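## Task

Put exactly one small part (block, cylinder or plug) into every pocket of the turntable's trays. Parts go in by being released a little above the rim of a chute in the turntable's lid. Pressing the green button makes the turntable rotate one quarter turn counter-clockwise (viewed from above); 4.1 s after the press, a pocket moves briefly beneath each chute, so a drop must be timed to that moment. A press only registers if the turntable is at rest (white strips along the lid edges light up during rotation) and the button is held down briefly; it must rise again before another press. Only 5 quarter turns are available. The turntable must be at rest when the job ends. Arm mounts (metres; heading in degrees counter-clockwise from +x): arm1 at x=+0.63 y=-0.09 z=+0.74 heading -133; arm2 at x=-0.01 y=+0.63 z=+0.81 heading -48; arm3 at x=-0.63 y=+0.00 z=+0.80 heading +50; arm4 at x=+0.07 y=-0.63 z=+0.75 heading +132. Finish with all grippers open and arms clear; anything kept in place only by a robot is not counted. Nothing may be knocked or moved outside the work area.

## Robot and tools

Setup: four identical i2rt Big YAM arms named arm1, arm2, arm3, arm4, each with six joints, a two-finger gripper and a wrist camera. Two fixed room cameras exist: cam_corner and cam_top. The wrist cameras are arm1_cam_wrist, arm2_cam_wrist, arm3_cam_wrist, arm4_cam_wrist. With joints 1 and 6 at 0 and the hand level and pointing forward, the wrist camera rides on top of the hand looking toward the fingertips. Reach is roughly 1.0 m from the joint1 axis.

Frame: one world frame for everything, origin on the floor, +z up. The hand point is centred between the fingertips; the hand's z axis runs along the fingers and the fingers close along its y axis. Arm mount positions and headings are listed in the task.

execute_actions: argument actions is a list holding one action (or empty to just read state and images). The action is an object keyed by arm name; under each name goes a joints object. Every value there is an absolute target, not an offset. Keys and ranges: joint1_rad -2.879 to 2.879 (base yaw, positive counter-clockwise from above, 0 = along the mount heading); joint2_rad 0 to 3.141 (shoulder, 0 = upper arm back and about level, positive raises then swings forward); joint3_rad 0 to 3.019 (elbow, 0 = folded, positive opens); joint4_rad -1.692 to 1.57 (hand pitch, positive tips fingers up); joint5_rad -1.57 to 1.57 (hand side swing, positive toward the arm's right); joint6_rad -2.094 to 2.094 (hand roll, positive clockwise viewed from behind); gripper_m 0 to 0.093 metres of fingertip gap. Done tolerances: ±0.045, ±0.14, ±0.09, ±0.055, ±0.03, ±0.035 rad for joints 1 to 6 and ±0.003 m for the gripper. You may name any subset of joints and arms; all named motions begin together and may finish at different times. An omitted joint or arm may still be driving toward an earlier target. Optional cameras is a list of camera names, or ["all"]; omitted or null gives all, [] gives none. A bad key, bad camera name or out-of-range number rejects the entire call and nothing moves. One action runs at most 15 s. Joints move at different speeds, so the hand can sweep a wide curve between postures; plan clearances.

wait: seconds from 0 to 10; commands nothing, the scene keeps running, returns state and images. Useful for timing a drop after a button press (4.1 s in the first job, 3.8 s in the second).

zoom_image: camera plus region [x0, y0, x1, y1] in pixels of that camera's latest full 504x504 image, top-left is (0,0), region at most 504 by 504.

finished_scene: scene is the number of the current scene; it ends that scene irreversibly after the last command is held and reports success. Replying without a tool call ends everything.

Reading results: the pictures line lists cameras in image order. joint_positions gives current joint values. joint_status tells how each commanded motion ended: off_target (stopped short, may still push), contact_stop or time_out (old target dropped, holds where it stopped; a timed-out joint may keep pushing toward its target or a nearby clipped one, reported under on_its_own). "joint command not followed", with a cause line, means a self/inter-arm collision check withheld that arm's joint targets (the gripper command still runs); those joints show not_followed and the arm may retry them with later actions until valid targets are given. on_its_own describes motion the call did not command; "held at" is the held target, not the position. To relieve a pushing joint, command its reported position. Very small target changes may not move a joint. A reported stop cancels the remaining execute_actions, wait and finished_scene calls in the same reply.

Hazards: the arms do not halt on contact and can push hard. Any hard squeeze between two robots fails the job and ends the run; hard hits may too. The collision check ignores fingers, gripper housings and wrist cameras and can be late, so keep arms well apart; nothing in the state reports arm-to-arm contact. Objects touching robots are fine. Avoid dropping parts except into a chute from just above its rim, avoid slamming, slipping or knocking parts or the turntable out of the work area. Loose objects may occasionally get nudged by outside disturbance. Holding loads or pushing heats motors: a MOTOR HOT line appears from 85 °C, and at 100 °C an OVER-TEMPERATURE FAULT makes that arm go limp and fall until cooled; its unfinished keys then read limit_stop_at_motor_heat and must be resent. Heat partly carries into the next scene. While you are composing a reply, the robots keep holding the last command and the simulation runs on, so long deliberation during a timed drop or while holding a load is costly. Shorter robot motion is better. Press the button briefly, release it, and confirm the turntable is still (no white strips) before pressing again.

Each tool is called after "Call:" by a JSON object that holds its "op" and its "data", one argument or row to a line.

## Session

Call:
{"op": "execute_actions", "data": {
  "actions": []
}}

Scene clock: 0.00 s.
Motor temperatures (°C, as the motors report them): arm1=[32 33 33 35 34 35] | arm2=[34 32 34 34 32 33] | arm3=[32 35 35 35 33 32] | arm4=[34 33 32 35 32 34]
arm1.joint_positions: joint1_rad=+0.268 joint2_rad=+0.435 joint3_rad=+1.449 joint4_rad=-1.532 joint5_rad=+0.010 joint6_rad=-0.014 gripper_m=+0.094
arm1.joint_status: not commanded
arm1.hand: x=+0.5645 y=-0.1884 z=+1.2948 quat_wxyz=(-0.262, -0.738, -0.449, +0.430) (m; scene frame)
arm2.joint_positions: joint1_rad=-0.647 joint2_rad=+0.453 joint3_rad=+1.452 joint4_rad=-1.551 joint5_rad=-0.002 joint6_rad=+0.014 gripper_m=+0.094
arm2.joint_status: not commanded
arm2.hand: x=+0.0019 y=+0.5061 z=+1.3642 quat_wxyz=(-0.362, -0.591, -0.641, +0.330) (m; scene frame)
arm3.joint_positions: joint1_rad=+0.604 joint2_rad=+0.448 joint3_rad=+1.469 joint4_rad=-1.544 joint5_rad=+0.012 joint6_rad=-0.002 gripper_m=+0.095
arm3.joint_status: not commanded
arm3.hand: x=-0.6094 y=+0.1191 z=+1.3631 quat_wxyz=(-0.373, +0.578, -0.641, -0.340) (m; scene frame)
arm4.joint_positions: joint1_rad=-0.105 joint2_rad=+0.440 joint3_rad=+1.468 joint4_rad=-1.539 joint5_rad=-0.007 joint6_rad=+0.009 gripper_m=+0.094
arm4.joint_status: not commanded
arm4.hand: x=+0.0034 y=-0.5331 z=+1.3119 quat_wxyz=(-0.223, +0.769, -0.391, -0.454) (m; scene frame)
pictures: arm1_cam_wrist, arm2_cam_wrist, arm3_cam_wrist, arm4_cam_wrist, cam_corner, cam_top
Images, in order (width x height): arm1_cam_wrist 504x504, arm2_cam_wrist 504x504, arm3_cam_wrist 504x504, arm4_cam_wrist 504x504, cam_corner 504x504, cam_top 504x504.

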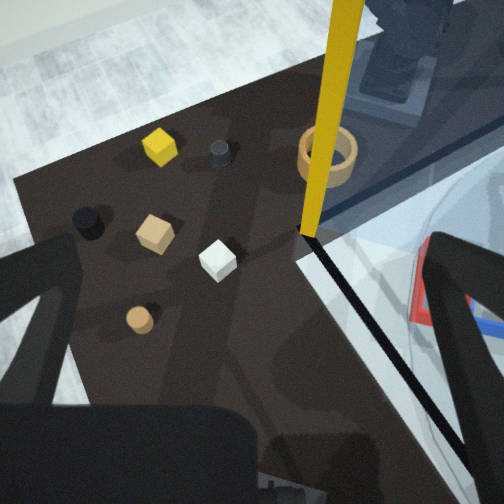

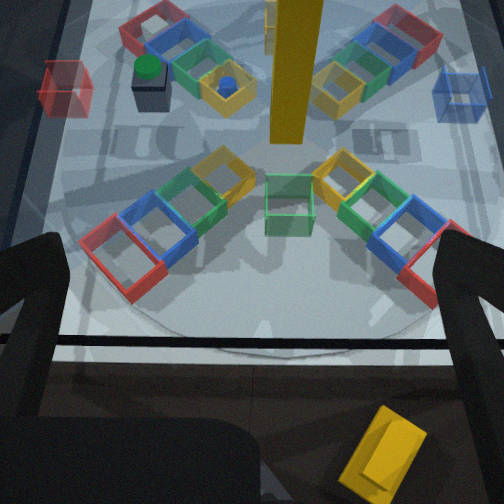

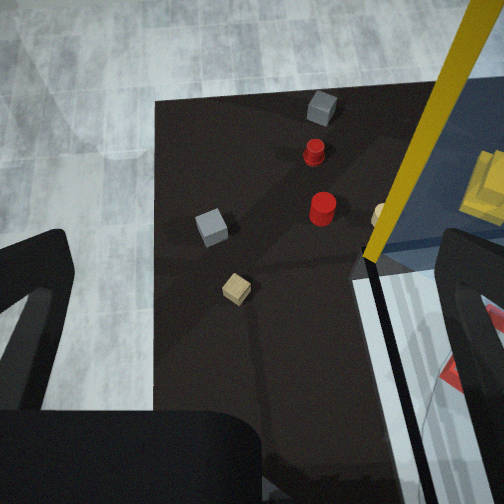

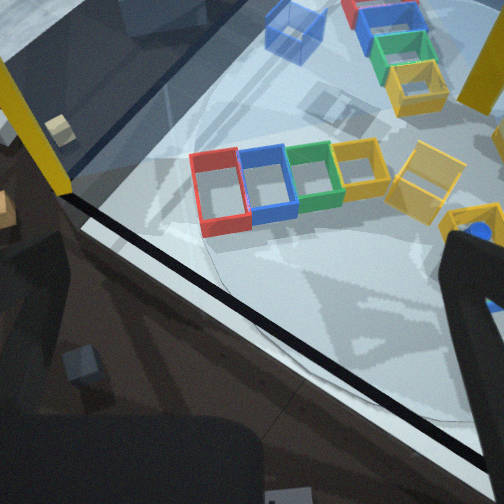

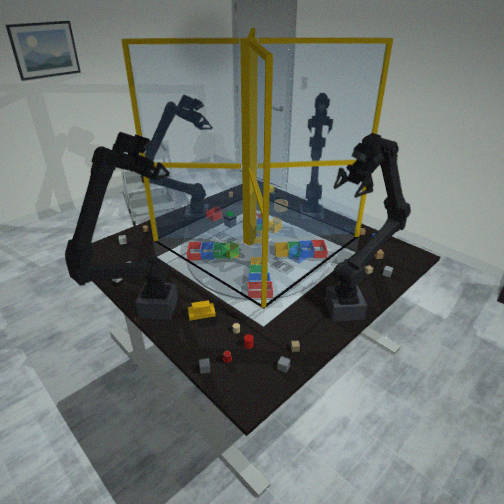

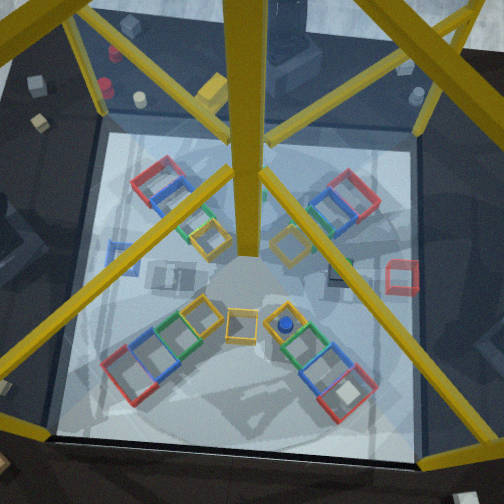

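Call:
{"op": "zoom_image", "data": {
  "camera": "cam_top",
  "region": [250, 130, 504, 440]
}}

Call:
{"op": "zoom_image", "data": {
  "camera": "cam_top",
  "region": [0, 0, 260, 260]
}}

Call:
{"op": "zoom_image", "data": {
  "camera": "cam_corner",
  "region": [70, 160, 450, 400]
}}

Call:
{"op": "zoom_image", "data": {
  "camera": "arm2_cam_wrist",
  "region": [20, 0, 300, 150]
}}

Region (250, 130, 504, 440) of cam_top's 504x504 image, scaled by 1.626, with more detail than that image has; it fills the left 413 columns of this view, and the rest is white.

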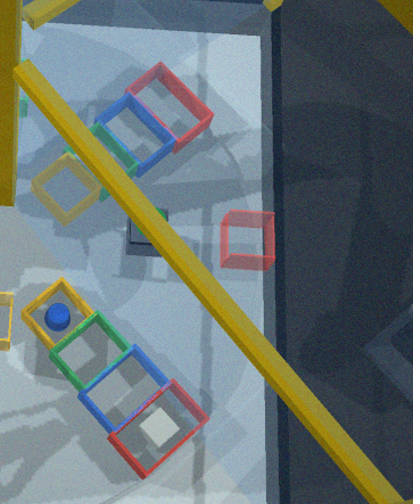

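Region (0, 0, 260, 260) of cam_top's 504x504 image, scaled by 1.938, with more detail than that image has.

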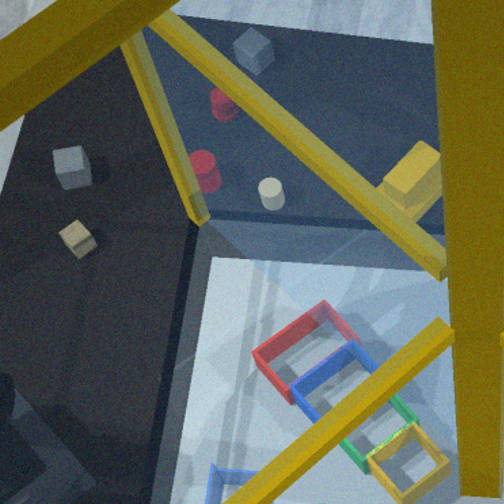

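Region (70, 160, 450, 400) of cam_corner's 504x504 image, scaled by 1.326, with more detail than that image has; it fills the top 318 rows of this view, and the rest is white.

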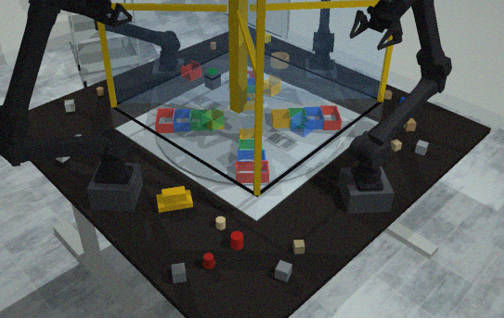

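Region (20, 0, 300, 150) of arm2_cam_wrist's 504x504 image, scaled by 1.800, with more detail than that image has; it fills the top 270 rows of this view, and the rest is white.

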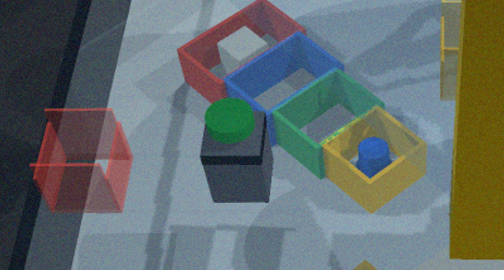

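Call:
{"op": "execute_actions", "data": {
  "actions": [
    {"arm1":{"joints":{"joint1_rad":0.75,"joint2_rad":1.2,"joint3_rad":1.2,"joint4_rad":-1.5}},"arm2":{"joints":{"joint1_rad":-2.30,"joint4_rad":-0.5}},"arm3":{"joints":{"joint1_rad":0.70,"joint2_rad":1.6,"joint3_rad":1.3,"joint4_rad":-1.27}},"arm4":{"joints":{"joint1_rad":0.84,"joint2_rad":0.9,"joint3_rad":1.0,"joint4_rad":-1.0}}}
  ]
}}

Scene clock: 75.57 s.
Motor temperatures (°C, as the motors report them): arm1=[32 34 36 36 34 35] | arm2=[34 33 38 35 32 33] | arm3=[32 36 38 35 33 32] | arm4=[34 34 36 36 32 34]
arm1.joint_positions: joint1_rad=+0.749 joint2_rad=+1.192 joint3_rad=+1.200 joint4_rad=-1.510 joint5_rad=+0.011 joint6_rad=-0.014 gripper_m=+0.094
arm1.joint_status: all done
arm1.hand: x=+0.6257 y=-0.4272 z=+1.0090 quat_wxyz=(-0.029, -0.700, -0.713, +0.027) (m; scene frame)
arm2.joint_positions: joint1_rad=-2.296 joint2_rad=+0.453 joint3_rad=+1.452 joint4_rad=-0.517 joint5_rad=-0.002 joint6_rad=+0.014 gripper_m=+0.094
arm2.joint_status: all done
arm2.hand: x=-0.1433 y=+0.6325 z=+1.6078 quat_wxyz=(-0.013, -0.514, +0.002, +0.857) (m; scene frame)
arm3.joint_positions: joint1_rad=+0.696 joint2_rad=+1.603 joint3_rad=+1.295 joint4_rad=-1.284 joint5_rad=+0.012 joint6_rad=-0.002 gripper_m=+0.095
arm3.joint_status: all done
arm3.hand: x=-0.6260 y=+0.4622 z=+0.9533 quat_wxyz=(+0.004, +0.708, -0.706, +0.004) (m; scene frame)
arm4.joint_positions: joint1_rad=+0.833 joint2_rad=+0.897 joint3_rad=+0.987 joint4_rad=-1.016 joint5_rad=-0.007 joint6_rad=+0.009 gripper_m=+0.094
arm4.joint_status: all done
arm4.hand: x=-0.2919 y=-0.6310 z=+1.0585 quat_wxyz=(+0.006, +0.948, -0.003, -0.317) (m; scene frame)
pictures: arm1_cam_wrist, arm2_cam_wrist, arm3_cam_wrist, arm4_cam_wrist, cam_corner, cam_top
Images, in order (width x height): arm1_cam_wrist 504x504, arm2_cam_wrist 504x504, arm3_cam_wrist 504x504, arm4_cam_wrist 504x504, cam_corner 504x504, cam_top 504x504.

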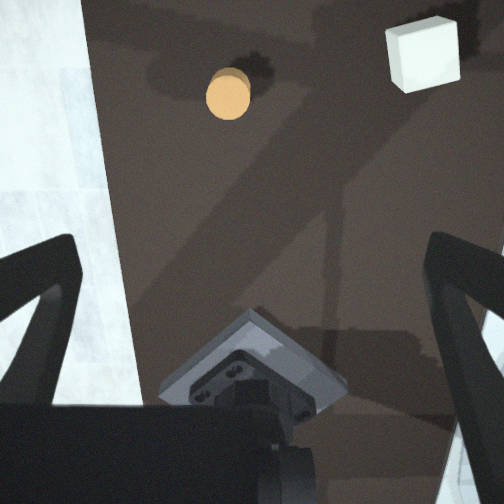

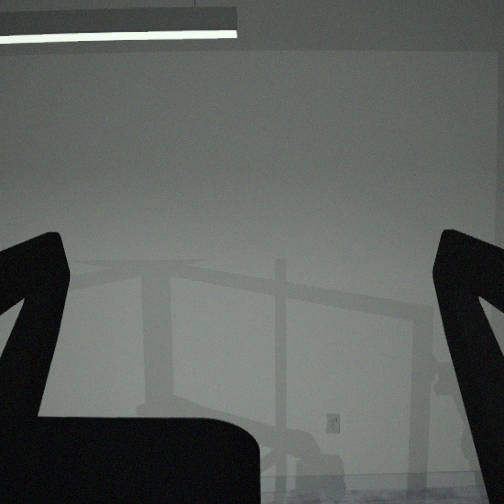

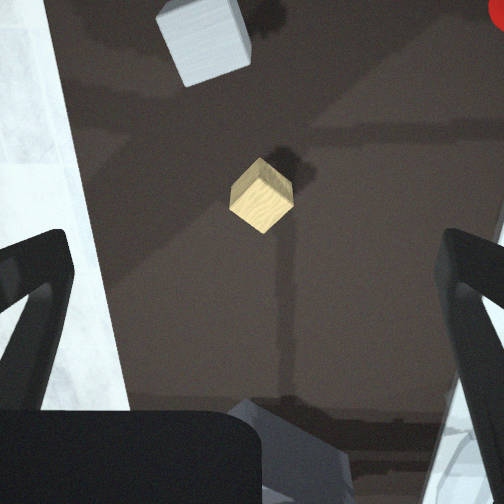

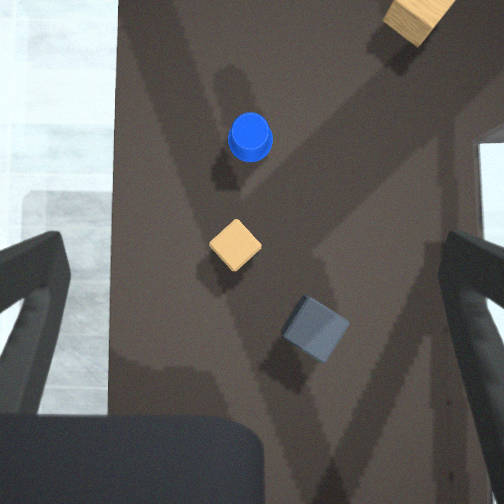

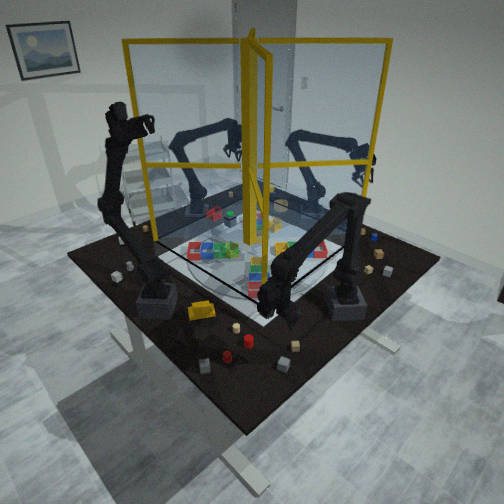

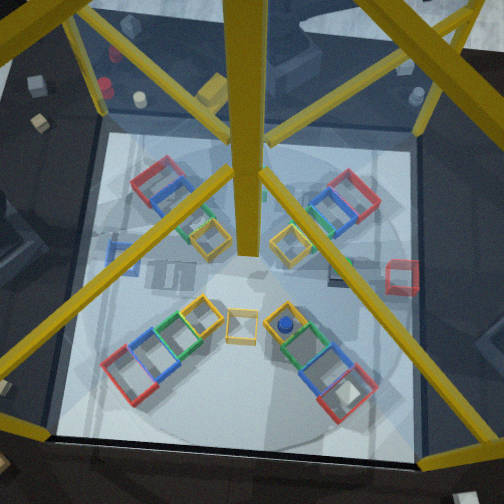

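Call:
{"op": "execute_actions", "data": {
  "actions": [
    {"arm1":{"joints":{"joint2_rad":0.738,"joint3_rad":1.207,"joint4_rad":-1.5,"joint1_rad":-1.065}},"arm2":{"joints":{"joint1_rad":-0.72,"joint2_rad":0.738,"joint3_rad":1.207,"joint4_rad":-1.5}},"arm3":{"joints":{"joint2_rad":0.738,"joint3_rad":1.207,"joint4_rad":-1.5}},"arm4":{"joints":{"joint1_rad":-0.58,"joint2_rad":0.738,"joint3_rad":1.207,"joint4_rad":-1.5}}}
  ],
  "cameras": ["cam_corner"]
}}

Scene clock: 197.47 s.
Motor temperatures (°C, as the motors report them): arm1=[32 34 40 35 34 35] | arm2=[34 33 39 35 32 33] | arm3=[32 38 40 35 33 32] | arm4=[34 34 43 36 32 34]
arm1.joint_positions: joint1_rad=-1.059 joint2_rad=+0.738 joint3_rad=+1.200 joint4_rad=-1.510 joint5_rad=+0.011 joint6_rad=-0.014 gripper_m=+0.094
arm1.joint_status: all done
arm1.hand: x=+0.3800 y=-0.0220 z=+1.1291 quat_wxyz=(+0.033, -0.962, +0.108, +0.249) (m; scene frame)
arm2.joint_positions: joint1_rad=-0.724 joint2_rad=+0.734 joint3_rad=+1.173 joint4_rad=-1.488 joint5_rad=-0.004 joint6_rad=+0.014 gripper_m=+0.094
arm2.joint_status: all done
arm2.hand: x=-0.0071 y=+0.3776 z=+1.1991 quat_wxyz=(-0.185, -0.682, -0.683, +0.183) (m; scene frame)
arm3.joint_positions: joint1_rad=+0.696 joint2_rad=+0.730 joint3_rad=+1.194 joint4_rad=-1.485 joint5_rad=+0.012 joint6_rad=-0.002 gripper_m=+0.095
arm3.joint_status: all done
arm3.hand: x=-0.6227 y=+0.2541 z=+1.2012 quat_wxyz=(-0.196, +0.678, -0.681, -0.196) (m; scene frame)
arm4.joint_positions: joint1_rad=-0.571 joint2_rad=+0.738 joint3_rad=+1.178 joint4_rad=-1.493 joint5_rad=-0.007 joint6_rad=+0.009 gripper_m=+0.094
arm4.joint_status: all done
arm4.hand: x=+0.0316 y=-0.3785 z=+1.1358 quat_wxyz=(-0.161, +0.736, -0.627, -0.198) (m; scene frame)
pictures: cam_corner
Images, in order (width x height): cam_corner 504x504.

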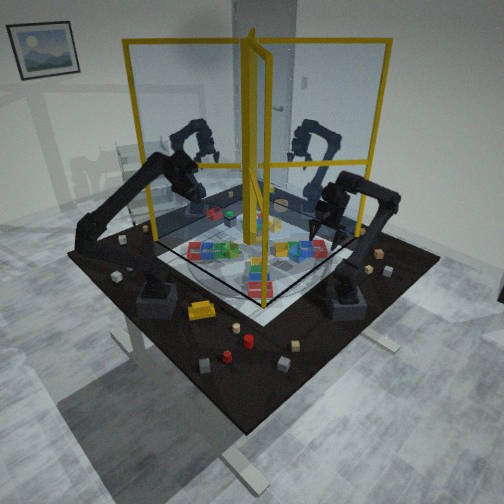

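Call:
{"op": "execute_actions", "data": {
  "actions": [
    {"arm1":{"joints":{"joint2_rad":0.998,"joint3_rad":1.212,"joint4_rad":-1.244}},"arm2":{"joints":{"joint2_rad":1.19,"joint3_rad":1.211,"joint4_rad":-1.051}},"arm3":{"joints":{"joint1_rad":-0.873,"joint2_rad":1.01,"joint3_rad":1.113,"joint4_rad":-1.133}},"arm4":{"joints":{"joint2_rad":1.195,"joint3_rad":1.32,"joint4_rad":-1.155}}}
  ]
}}

Scene clock: 215.57 s.
Motor temperatures (°C, as the motors report them): arm1=[32 34 40 35 34 35] | arm2=[34 33 44 35 32 33] | arm3=[33 37 41 35 35 36] | arm4=[34 34 44 36 32 34]
arm1.joint_positions: joint1_rad=-1.059 joint2_rad=+1.004 joint3_rad=+1.200 joint4_rad=-1.263 joint5_rad=+0.011 joint6_rad=-0.014 gripper_m=+0.094
arm1.joint_status: all done
arm1.hand: x=+0.2667 y=+0.0044 z=+1.0799 quat_wxyz=(+0.031, -0.964, +0.108, +0.239) (m; scene frame)
arm2.joint_positions: joint1_rad=-0.724 joint2_rad=+1.191 joint3_rad=+1.184 joint4_rad=-1.067 joint5_rad=-0.004 joint6_rad=+0.014 gripper_m=+0.094
arm2.joint_status: all done
arm2.hand: x=-0.0054 y=+0.1878 z=+1.1051 quat_wxyz=(-0.177, -0.684, -0.686, +0.175) (m; scene frame)
arm3.joint_positions: joint1_rad=+0.165 joint2_rad=+1.005 joint3_rad=+1.085 joint4_rad=-1.183 joint5_rad=-0.078 joint6_rad=-0.393 gripper_m=+0.095
arm3.joint_status: joint1_rad time_out (moved -0.531 of -1.569); the others done
arm3.on_its_own: joint1_rad reads +0.165 and still pushes toward -0.099 since a time_out (your -0.873 is given up)
arm3.hand: x=-0.4515 y=+0.3237 z=+1.1031 quat_wxyz=(-0.207, +0.643, -0.728, -0.118) (m; scene frame)
arm4.joint_positions: joint1_rad=-0.571 joint2_rad=+1.208 joint3_rad=+1.289 joint4_rad=-1.169 joint5_rad=-0.007 joint6_rad=+0.009 gripper_m=+0.094
arm4.joint_status: all done
arm4.hand: x=-0.0004 y=-0.1902 z=+1.0728 quat_wxyz=(-0.150, +0.740, -0.629, -0.185) (m; scene frame)
pictures: arm1_cam_wrist, arm2_cam_wrist, arm3_cam_wrist, arm4_cam_wrist, cam_corner, cam_top
Images, in order (width x height): arm1_cam_wrist 504x504, arm2_cam_wrist 504x504, arm3_cam_wrist 504x504, arm4_cam_wrist 504x504, cam_corner 504x504, cam_top 504x504.

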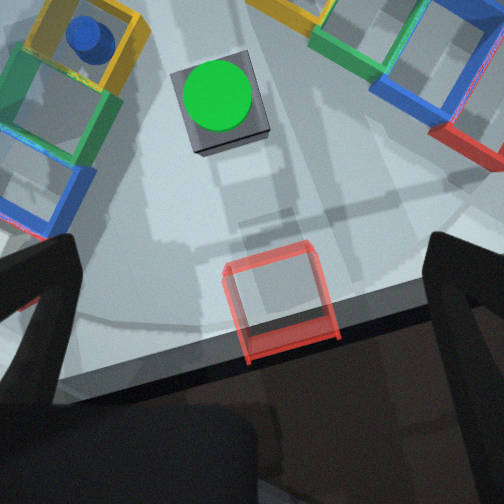

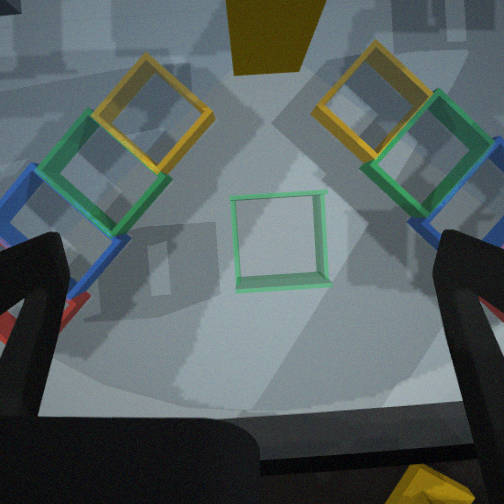

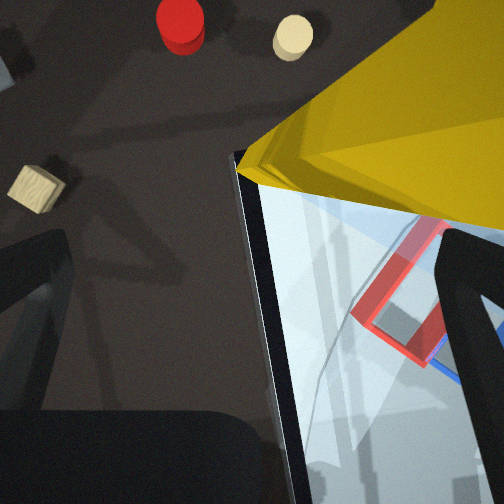

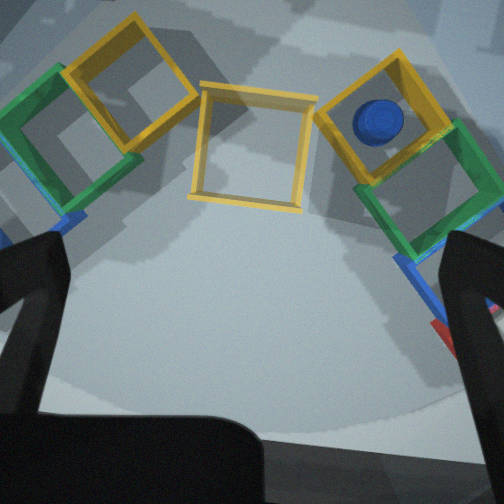

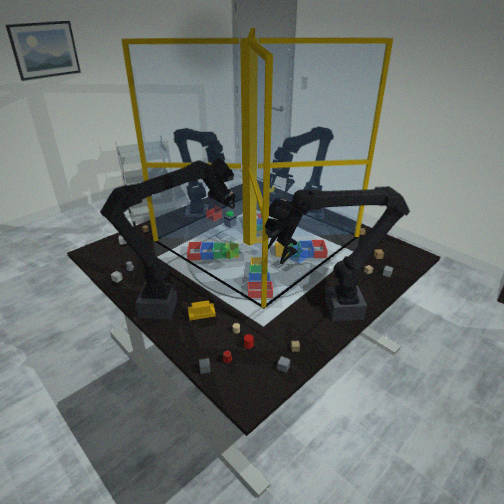

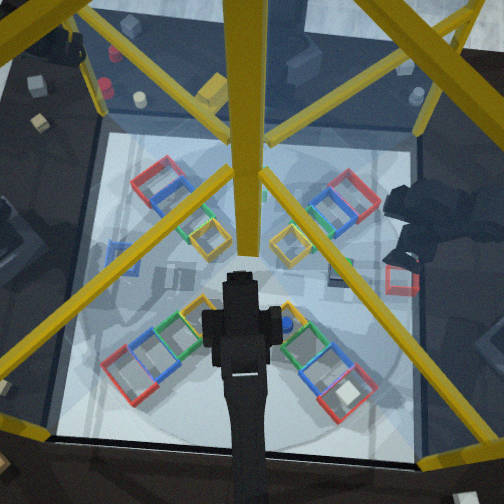

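Call:
{"op": "execute_actions", "data": {
  "actions": [
    {"arm3":{"joints":{"joint1_rad":0.65,"joint5_rad":0.012,"joint6_rad":0}}}
  ],
  "cameras": ["arm3_cam_wrist","cam_corner"]
}}

Scene clock: 220.57 s.
Motor temperatures (°C, as the motors report them): arm1=[32 34 41 35 34 35] | arm2=[34 33 44 35 32 33] | arm3=[34 37 42 35 37 40] | arm4=[34 34 44 36 32 34]
arm1.joint_positions: joint1_rad=-1.059 joint2_rad=+1.004 joint3_rad=+1.200 joint4_rad=-1.263 joint5_rad=+0.011 joint6_rad=-0.014 gripper_m=+0.094
arm1.joint_status: not commanded
arm1.hand: x=+0.2667 y=+0.0044 z=+1.0799 quat_wxyz=(+0.031, -0.964, +0.108, +0.239) (m; scene frame)
arm2.joint_positions: joint1_rad=-0.724 joint2_rad=+1.191 joint3_rad=+1.184 joint4_rad=-1.067 joint5_rad=-0.004 joint6_rad=+0.014 gripper_m=+0.094
arm2.joint_status: not commanded
arm2.hand: x=-0.0054 y=+0.1878 z=+1.1051 quat_wxyz=(-0.177, -0.684, -0.686, +0.175) (m; scene frame)
arm3.joint_positions: joint1_rad=+0.648 joint2_rad=+1.003 joint3_rad=+1.085 joint4_rad=-1.156 joint5_rad=+0.012 joint6_rad=-0.009 gripper_m=+0.095
arm3.joint_status: all done
arm3.hand: x=-0.6062 y=+0.3729 z=+1.1089 quat_wxyz=(-0.182, +0.669, -0.700, -0.173) (m; scene frame)
arm4.joint_positions: joint1_rad=-0.571 joint2_rad=+1.208 joint3_rad=+1.289 joint4_rad=-1.169 joint5_rad=-0.007 joint6_rad=+0.009 gripper_m=+0.094
arm4.joint_status: not commanded
arm4.hand: x=-0.0004 y=-0.1902 z=+1.0728 quat_wxyz=(-0.150, +0.740, -0.629, -0.185) (m; scene frame)
pictures: arm3_cam_wrist, cam_corner
Images, in order (width x height): arm3_cam_wrist 504x504, cam_corner 504x504.

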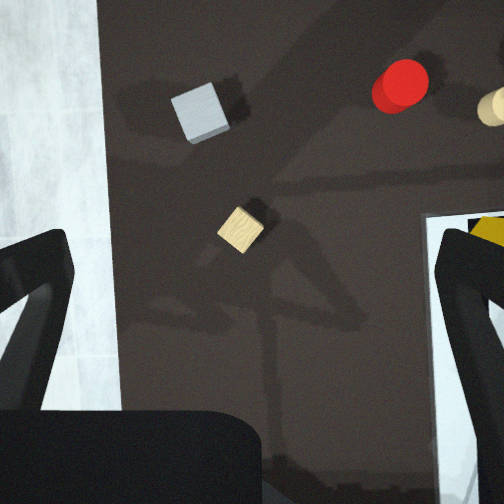

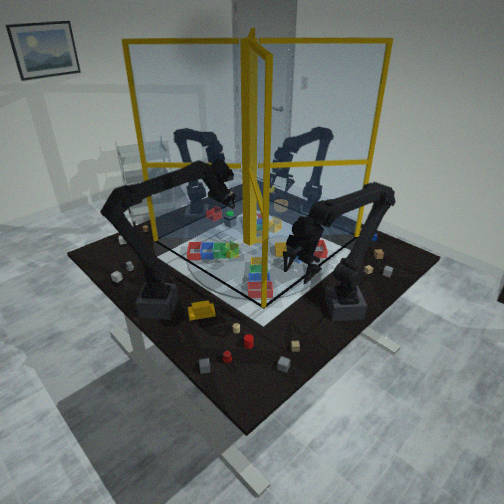

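Call:
{"op": "execute_actions", "data": {
  "actions": [
    {"arm1":{"joints":{"joint1_rad":-1.125,"joint2_rad":0.863,"joint3_rad":0.813,"joint4_rad":-0.97}},"arm2":{"joints":{"joint1_rad":-0.77,"joint2_rad":1.235,"joint3_rad":0.872,"joint4_rad":-0.655}},"arm3":{"joints":{"joint2_rad":0.70,"joint3_rad":1.15,"joint4_rad":-1.5}},"arm4":{"joints":{"joint2_rad":1.31,"joint3_rad":1.165,"joint4_rad":-0.87,"gripper_m":0.06}}}
  ],
  "cameras": ["arm1_cam_wrist","arm2_cam_wrist","arm4_cam_wrist"]
}}

Call:
{"op": "execute_actions", "data": {
  "actions": [
    {"arm3":{"joints":{"joint1_rad":-0.83}}}
  ],
  "cameras": ["arm3_cam_wrist"]
}}

Scene clock: 309.53 s.
Motor temperatures (°C, as the motors report them): arm1=[32 34 43 36 34 35] | arm2=[34 34 49 35 32 33] | arm3=[32 36 45 35 34 33] | arm4=[34 35 48 36 32 34]
arm1.joint_positions: joint1_rad=-1.122 joint2_rad=+0.861 joint3_rad=+0.814 joint4_rad=-0.991 joint5_rad=+0.011 joint6_rad=-0.014 gripper_m=+0.094
arm1.joint_status: all done
arm1.hand: x=+0.3089 y=+0.0153 z=+0.9677 quat_wxyz=(+0.042, -0.957, +0.138, +0.253) (m; scene frame)
arm2.joint_positions: joint1_rad=-0.770 joint2_rad=+1.237 joint3_rad=+0.866 joint4_rad=-0.671 joint5_rad=-0.004 joint6_rad=+0.014 gripper_m=+0.094
arm2.joint_status: all done
arm2.hand: x=-0.0268 y=+0.1889 z=+0.9765 quat_wxyz=(-0.184, -0.697, -0.667, +0.190) (m; scene frame)
arm3.joint_positions: joint1_rad=+0.648 joint2_rad=+0.696 joint3_rad=+1.111 joint4_rad=-1.483 joint5_rad=+0.012 joint6_rad=-0.008 gripper_m=+0.095
arm3.joint_status: all done
arm3.hand: x=-0.6115 y=+0.2419 z=+1.1702 quat_wxyz=(-0.184, +0.668, -0.699, -0.175) (m; scene frame)
arm4.joint_positions: joint1_rad=-0.571 joint2_rad=+1.327 joint3_rad=+1.160 joint4_rad=-0.885 joint5_rad=-0.007 joint6_rad=+0.009 gripper_m=+0.060
arm4.joint_status: all done
arm4.hand: x=-0.0087 y=-0.1418 z=+0.9885 quat_wxyz=(-0.161, +0.736, -0.626, -0.198) (m; scene frame)
pictures: arm1_cam_wrist, arm2_cam_wrist, arm4_cam_wrist
Images, in order (width x height): arm1_cam_wrist 504x504, arm2_cam_wrist 504x504, arm4_cam_wrist 504x504.

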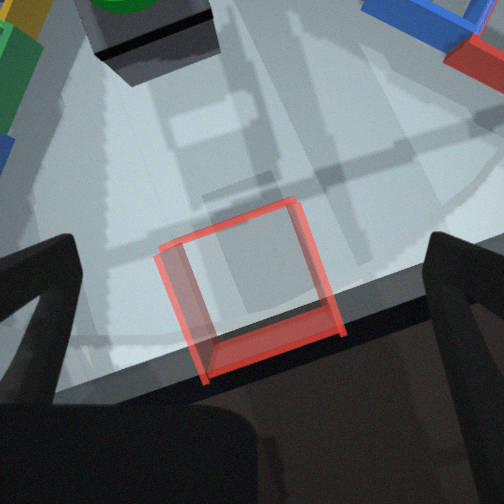

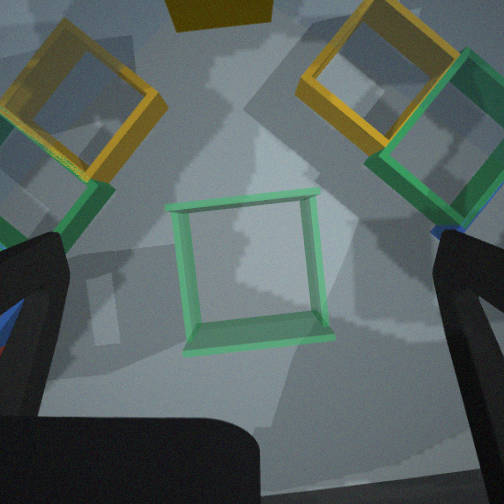

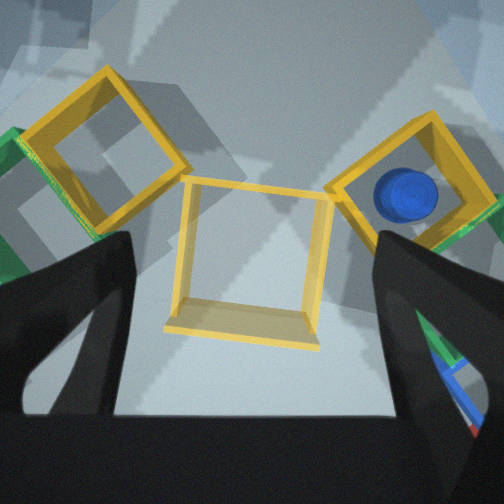

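Scene clock: 311.27 s.
Motor temperatures (°C, as the motors report them): arm1=[32 34 43 36 34 35] | arm2=[34 34 48 35 32 33] | arm3=[32 36 45 35 34 33] | arm4=[34 35 47 36 32 34]
arm1.joint_positions: joint1_rad=-1.122 joint2_rad=+0.861 joint3_rad=+0.814 joint4_rad=-0.991 joint5_rad=+0.011 joint6_rad=-0.014 gripper_m=+0.094
arm1.joint_status: not commanded
arm1.hand: x=+0.3089 y=+0.0153 z=+0.9677 quat_wxyz=(+0.042, -0.957, +0.138, +0.253) (m; scene frame)
arm2.joint_positions: joint1_rad=-0.770 joint2_rad=+1.237 joint3_rad=+0.866 joint4_rad=-0.671 joint5_rad=-0.004 joint6_rad=+0.014 gripper_m=+0.094
arm2.joint_status: not commanded
arm2.hand: x=-0.0268 y=+0.1889 z=+0.9765 quat_wxyz=(-0.184, -0.697, -0.667, +0.190) (m; scene frame)
arm3.joint_positions: joint1_rad=-0.825 joint2_rad=+0.696 joint3_rad=+1.111 joint4_rad=-1.483 joint5_rad=+0.013 joint6_rad=-0.006 gripper_m=+0.095
arm3.joint_status: all done
arm3.hand: x=-0.3828 y=+0.0091 z=+1.1648 quat_wxyz=(-0.243, +0.025, -0.970, -0.005) (m; scene frame)
arm4.joint_positions: joint1_rad=-0.571 joint2_rad=+1.327 joint3_rad=+1.160 joint4_rad=-0.885 joint5_rad=-0.007 joint6_rad=+0.009 gripper_m=+0.060
arm4.joint_status: not commanded
arm4.hand: x=-0.0087 y=-0.1418 z=+0.9885 quat_wxyz=(-0.161, +0.736, -0.626, -0.198) (m; scene frame)
pictures: arm3_cam_wrist
Images, in order (width x height): arm3_cam_wrist 504x504.

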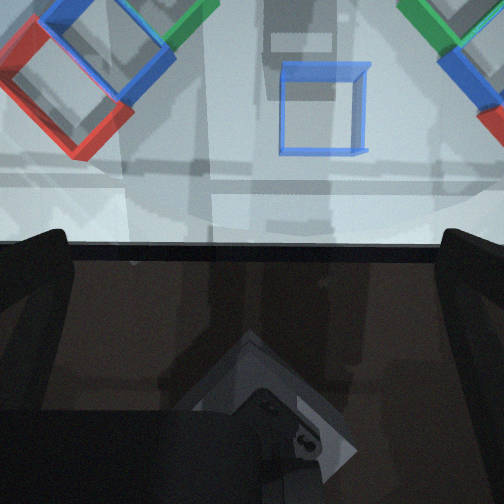

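Call:
{"op": "execute_actions", "data": {
  "actions": [],
  "cameras": ["arm1_cam_wrist","arm2_cam_wrist","arm4_cam_wrist","arm3_cam_wrist"]
}}

Call:
{"op": "zoom_image", "data": {
  "camera": "arm2_cam_wrist",
  "region": [140, 160, 360, 380]
}}

Call:
{"op": "zoom_image", "data": {
  "camera": "arm1_cam_wrist",
  "region": [140, 170, 360, 390]
}}

Call:
{"op": "zoom_image", "data": {
  "camera": "arm4_cam_wrist",
  "region": [140, 150, 360, 370]
}}

Scene clock: 322.43 s.
Motor temperatures (°C, as the motors report them): arm1=[32 34 43 36 34 35] | arm2=[34 34 47 35 32 33] | arm3=[32 36 45 35 34 33] | arm4=[34 35 46 36 32 34]
arm1.joint_positions: joint1_rad=-1.122 joint2_rad=+0.861 joint3_rad=+0.814 joint4_rad=-0.991 joint5_rad=+0.011 joint6_rad=-0.014 gripper_m=+0.094
arm1.joint_status: not commanded
arm1.hand: x=+0.3089 y=+0.0153 z=+0.9677 quat_wxyz=(+0.042, -0.957, +0.138, +0.253) (m; scene frame)
arm2.joint_positions: joint1_rad=-0.770 joint2_rad=+1.237 joint3_rad=+0.866 joint4_rad=-0.671 joint5_rad=-0.004 joint6_rad=+0.014 gripper_m=+0.094
arm2.joint_status: not commanded
arm2.hand: x=-0.0268 y=+0.1889 z=+0.9765 quat_wxyz=(-0.184, -0.697, -0.667, +0.190) (m; scene frame)
arm3.joint_positions: joint1_rad=-0.825 joint2_rad=+0.696 joint3_rad=+1.111 joint4_rad=-1.483 joint5_rad=+0.013 joint6_rad=-0.006 gripper_m=+0.095
arm3.joint_status: all done
arm3.hand: x=-0.3828 y=+0.0091 z=+1.1648 quat_wxyz=(-0.243, +0.025, -0.970, -0.005) (m; scene frame)
arm4.joint_positions: joint1_rad=-0.571 joint2_rad=+1.327 joint3_rad=+1.160 joint4_rad=-0.885 joint5_rad=-0.007 joint6_rad=+0.009 gripper_m=+0.060
arm4.joint_status: not commanded
arm4.hand: x=-0.0087 y=-0.1418 z=+0.9885 quat_wxyz=(-0.161, +0.736, -0.626, -0.198) (m; scene frame)
pictures: arm1_cam_wrist, arm2_cam_wrist, arm3_cam_wrist, arm4_cam_wrist
Images, in order (width x height): arm1_cam_wrist 504x504, arm2_cam_wrist 504x504, arm3_cam_wrist 504x504, arm4_cam_wrist 504x504.

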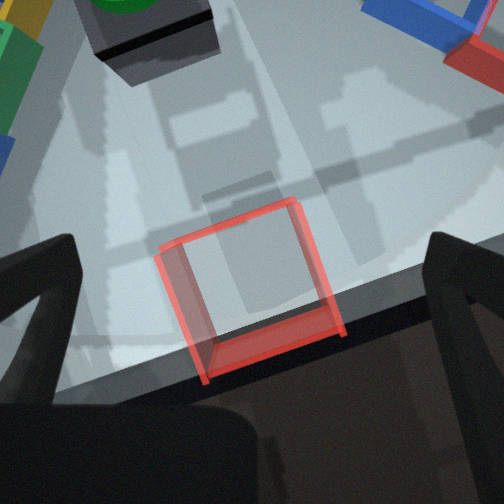

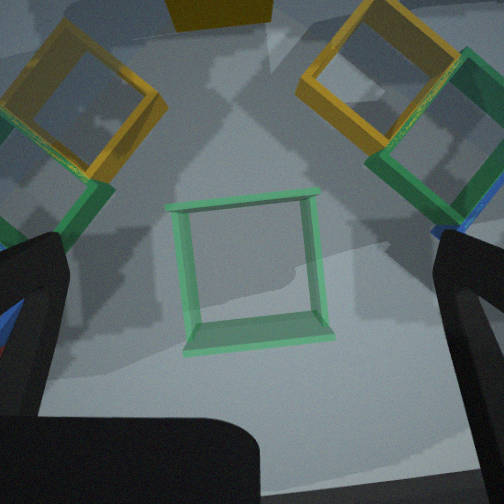

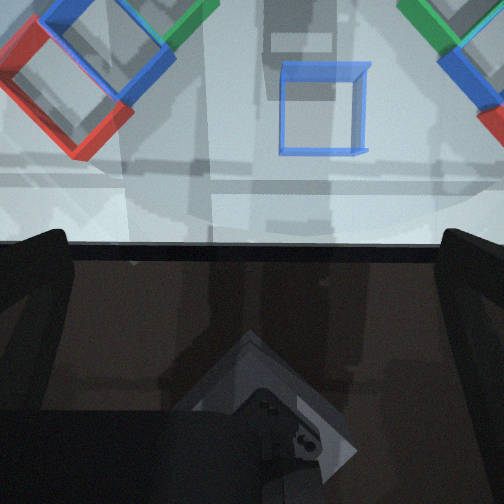

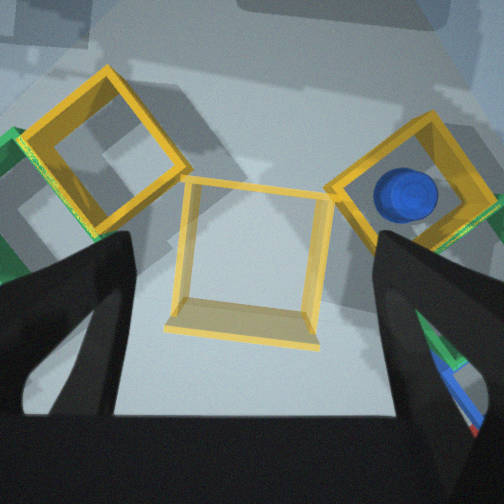

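Region (140, 160, 360, 380) of arm2_cam_wrist's 504x504 image, scaled by 2.291, with more detail than that image has.

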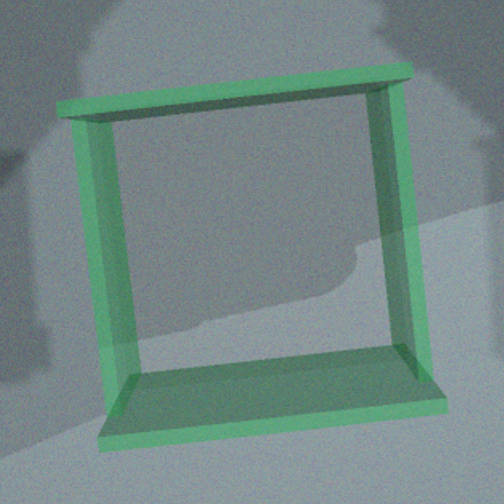

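Region (140, 170, 360, 390) of arm1_cam_wrist's 504x504 image, scaled by 2.291, with more detail than that image has.

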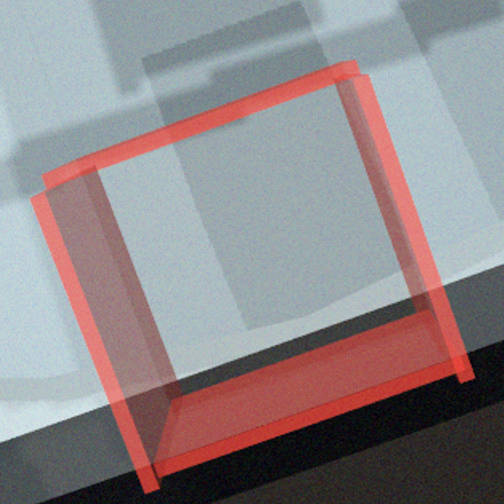

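Region (140, 150, 360, 370) of arm4_cam_wrist's 504x504 image, scaled by 2.291, with more detail than that image has.

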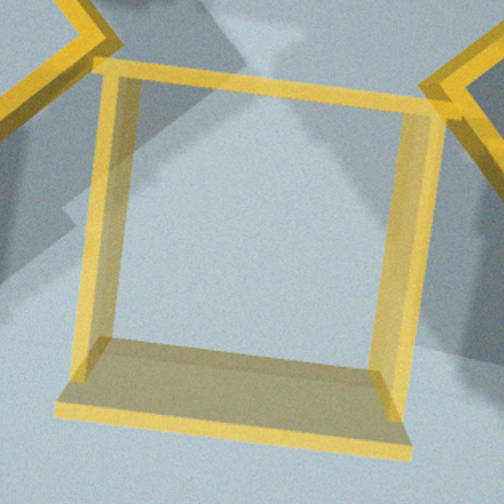

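Call:
{"op": "execute_actions", "data": {
  "actions": [
    {"arm1":{"joints":{"joint1_rad":-1.01,"joint2_rad":1.216,"joint3_rad":1.12,"joint4_rad":-0.86}},"arm2":{"joints":{"joint2_rad":0.738,"joint3_rad":1.207,"joint4_rad":-1.5}},"arm3":{"joints":{"joint1_rad":-0.969,"joint2_rad":0.919,"joint3_rad":0.684,"joint4_rad":-0.745}},"arm4":{"joints":{"joint2_rad":0.738,"joint3_rad":1.207,"joint4_rad":-1.5,"gripper_m":0.093}}}
  ],
  "cameras": ["arm1_cam_wrist","arm3_cam_wrist"]
}}

Call:
{"op": "zoom_image", "data": {
  "camera": "arm1_cam_wrist",
  "region": [140, 140, 360, 360]
}}

Call:
{"op": "zoom_image", "data": {
  "camera": "arm3_cam_wrist",
  "region": [140, 140, 360, 360]
}}

Scene clock: 383.73 s.
Motor temperatures (°C, as the motors report them): arm1=[32 34 44 36 34 35] | arm2=[34 34 47 35 32 33] | arm3=[32 36 46 35 33 33] | arm4=[34 36 46 36 32 34]
arm1.joint_positions: joint1_rad=-1.010 joint2_rad=+1.209 joint3_rad=+1.074 joint4_rad=-0.873 joint5_rad=+0.011 joint6_rad=-0.014 gripper_m=+0.094
arm1.joint_status: all done
arm1.hand: x=+0.1736 y=+0.0024 z=+0.9827 quat_wxyz=(+0.028, -0.959, +0.084, +0.269) (m; scene frame)
arm2.joint_positions: joint1_rad=-0.770 joint2_rad=+0.743 joint3_rad=+1.206 joint4_rad=-1.488 joint5_rad=-0.004 joint6_rad=+0.014 gripper_m=+0.094
arm2.joint_status: all done
arm2.hand: x=-0.0189 y=+0.3739 z=+1.2130 quat_wxyz=(-0.189, -0.695, -0.665, +0.196) (m; scene frame)
arm3.joint_positions: joint1_rad=-0.966 joint2_rad=+0.930 joint3_rad=+0.682 joint4_rad=-0.770 joint5_rad=+0.013 joint6_rad=-0.006 gripper_m=+0.095
arm3.joint_status: all done
arm3.hand: x=-0.2803 y=-0.0327 z=+0.9704 quat_wxyz=(-0.266, -0.044, -0.963, +0.014) (m; scene frame)
arm4.joint_positions: joint1_rad=-0.571 joint2_rad=+0.734 joint3_rad=+1.167 joint4_rad=-1.493 joint5_rad=-0.007 joint6_rad=+0.009 gripper_m=+0.093
arm4.joint_status: all done
arm4.hand: x=+0.0319 y=-0.3801 z=+1.1316 quat_wxyz=(-0.159, +0.737, -0.627, -0.195) (m; scene frame)
pictures: arm1_cam_wrist, arm3_cam_wrist
Images, in order (width x height): arm1_cam_wrist 504x504, arm3_cam_wrist 504x504.

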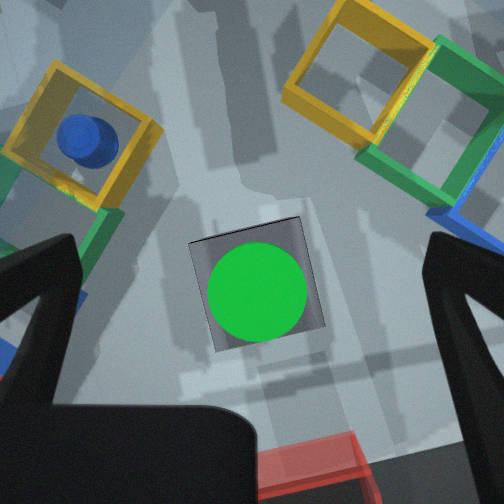

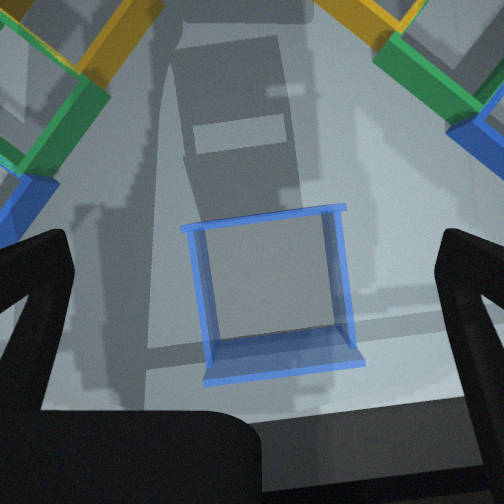

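Region (140, 140, 360, 360) of arm1_cam_wrist's 504x504 image, scaled by 2.291, with more detail than that image has.

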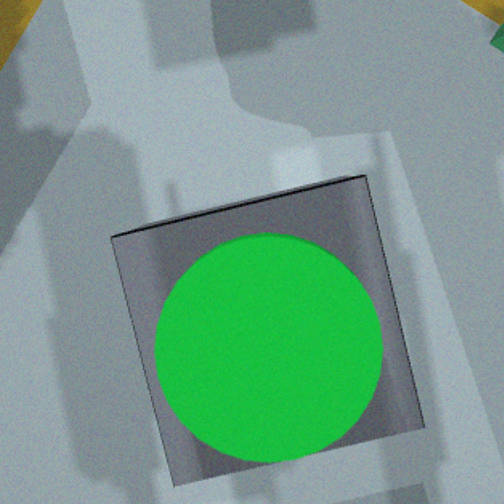

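Region (140, 140, 360, 360) of arm3_cam_wrist's 504x504 image, scaled by 2.291, with more detail than that image has.

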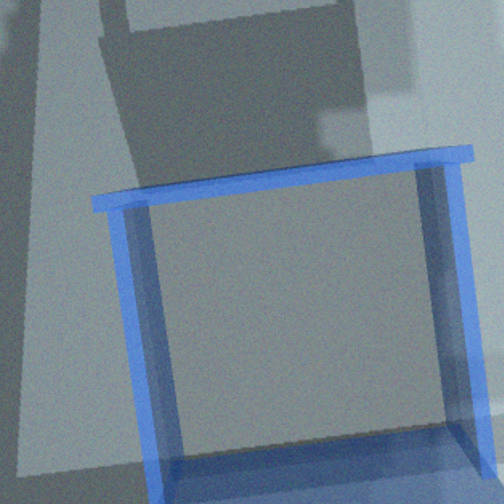

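Call:
{"op": "execute_actions", "data": {
  "actions": [
    {"arm1":{"joints":{"joint2_rad":0.738,"joint3_rad":1.207,"joint4_rad":-1.5}},"arm2":{"joints":{"joint1_rad":-2.03}},"arm3":{"joints":{"joint2_rad":0.70,"joint3_rad":1.15,"joint4_rad":-1.5}},"arm4":{"joints":{"joint1_rad":-2.35}}}
  ],
  "cameras": ["arm2_cam_wrist","arm4_cam_wrist"]
}}

Scene clock: 432.23 s.
Motor temperatures (°C, as the motors report them): arm1=[32 35 49 36 34 35] | arm2=[34 33 47 35 32 33] | arm3=[32 36 45 35 33 33] | arm4=[34 34 50 36 32 34]
arm1.joint_positions: joint1_rad=-1.010 joint2_rad=+0.735 joint3_rad=+1.184 joint4_rad=-1.483 joint5_rad=+0.011 joint6_rad=-0.014 gripper_m=+0.094
arm1.joint_status: all done
arm1.hand: x=+0.3732 y=-0.0334 z=+1.1260 quat_wxyz=(+0.027, -0.962, +0.084, +0.257) (m; scene frame)
arm2.joint_positions: joint1_rad=-2.026 joint2_rad=+0.743 joint3_rad=+1.206 joint4_rad=-1.488 joint5_rad=-0.002 joint6_rad=+0.014 gripper_m=+0.094
arm2.joint_status: all done
arm2.hand: x=-0.2586 y=+0.5606 z=+1.2139 quat_wxyz=(-0.042, -0.953, -0.128, +0.271) (m; scene frame)
arm3.joint_positions: joint1_rad=-0.966 joint2_rad=+0.692 joint3_rad=+1.114 joint4_rad=-1.483 joint5_rad=+0.013 joint6_rad=-0.006 gripper_m=+0.095
arm3.joint_status: all done
arm3.hand: x=-0.3848 y=-0.0251 z=+1.1666 quat_wxyz=(-0.245, -0.044, -0.968, +0.013) (m; scene frame)
arm4.joint_positions: joint1_rad=-2.341 joint2_rad=+0.734 joint3_rad=+1.167 joint4_rad=-1.493 joint5_rad=-0.007 joint6_rad=+0.009 gripper_m=+0.093
arm4.joint_status: all done
arm4.hand: x=+0.3279 y=-0.6365 z=+1.1319 quat_wxyz=(-0.252, -0.018, -0.968, +0.000) (m; scene frame)
pictures: arm2_cam_wrist, arm4_cam_wrist
Images, in order (width x height): arm2_cam_wrist 504x504, arm4_cam_wrist 504x504.

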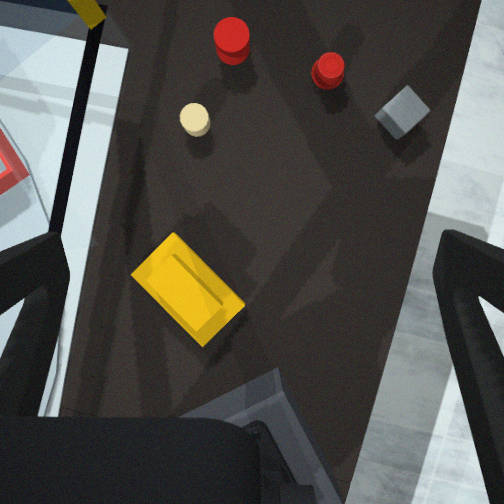

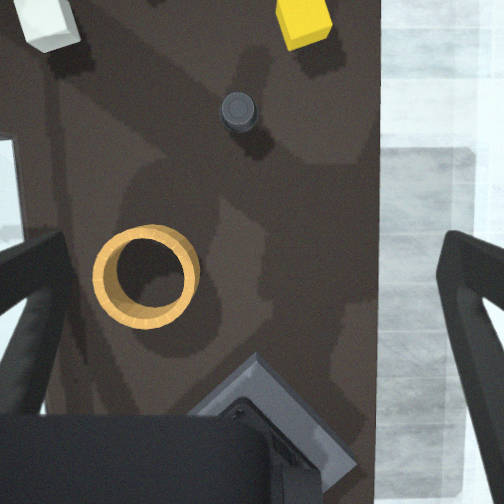

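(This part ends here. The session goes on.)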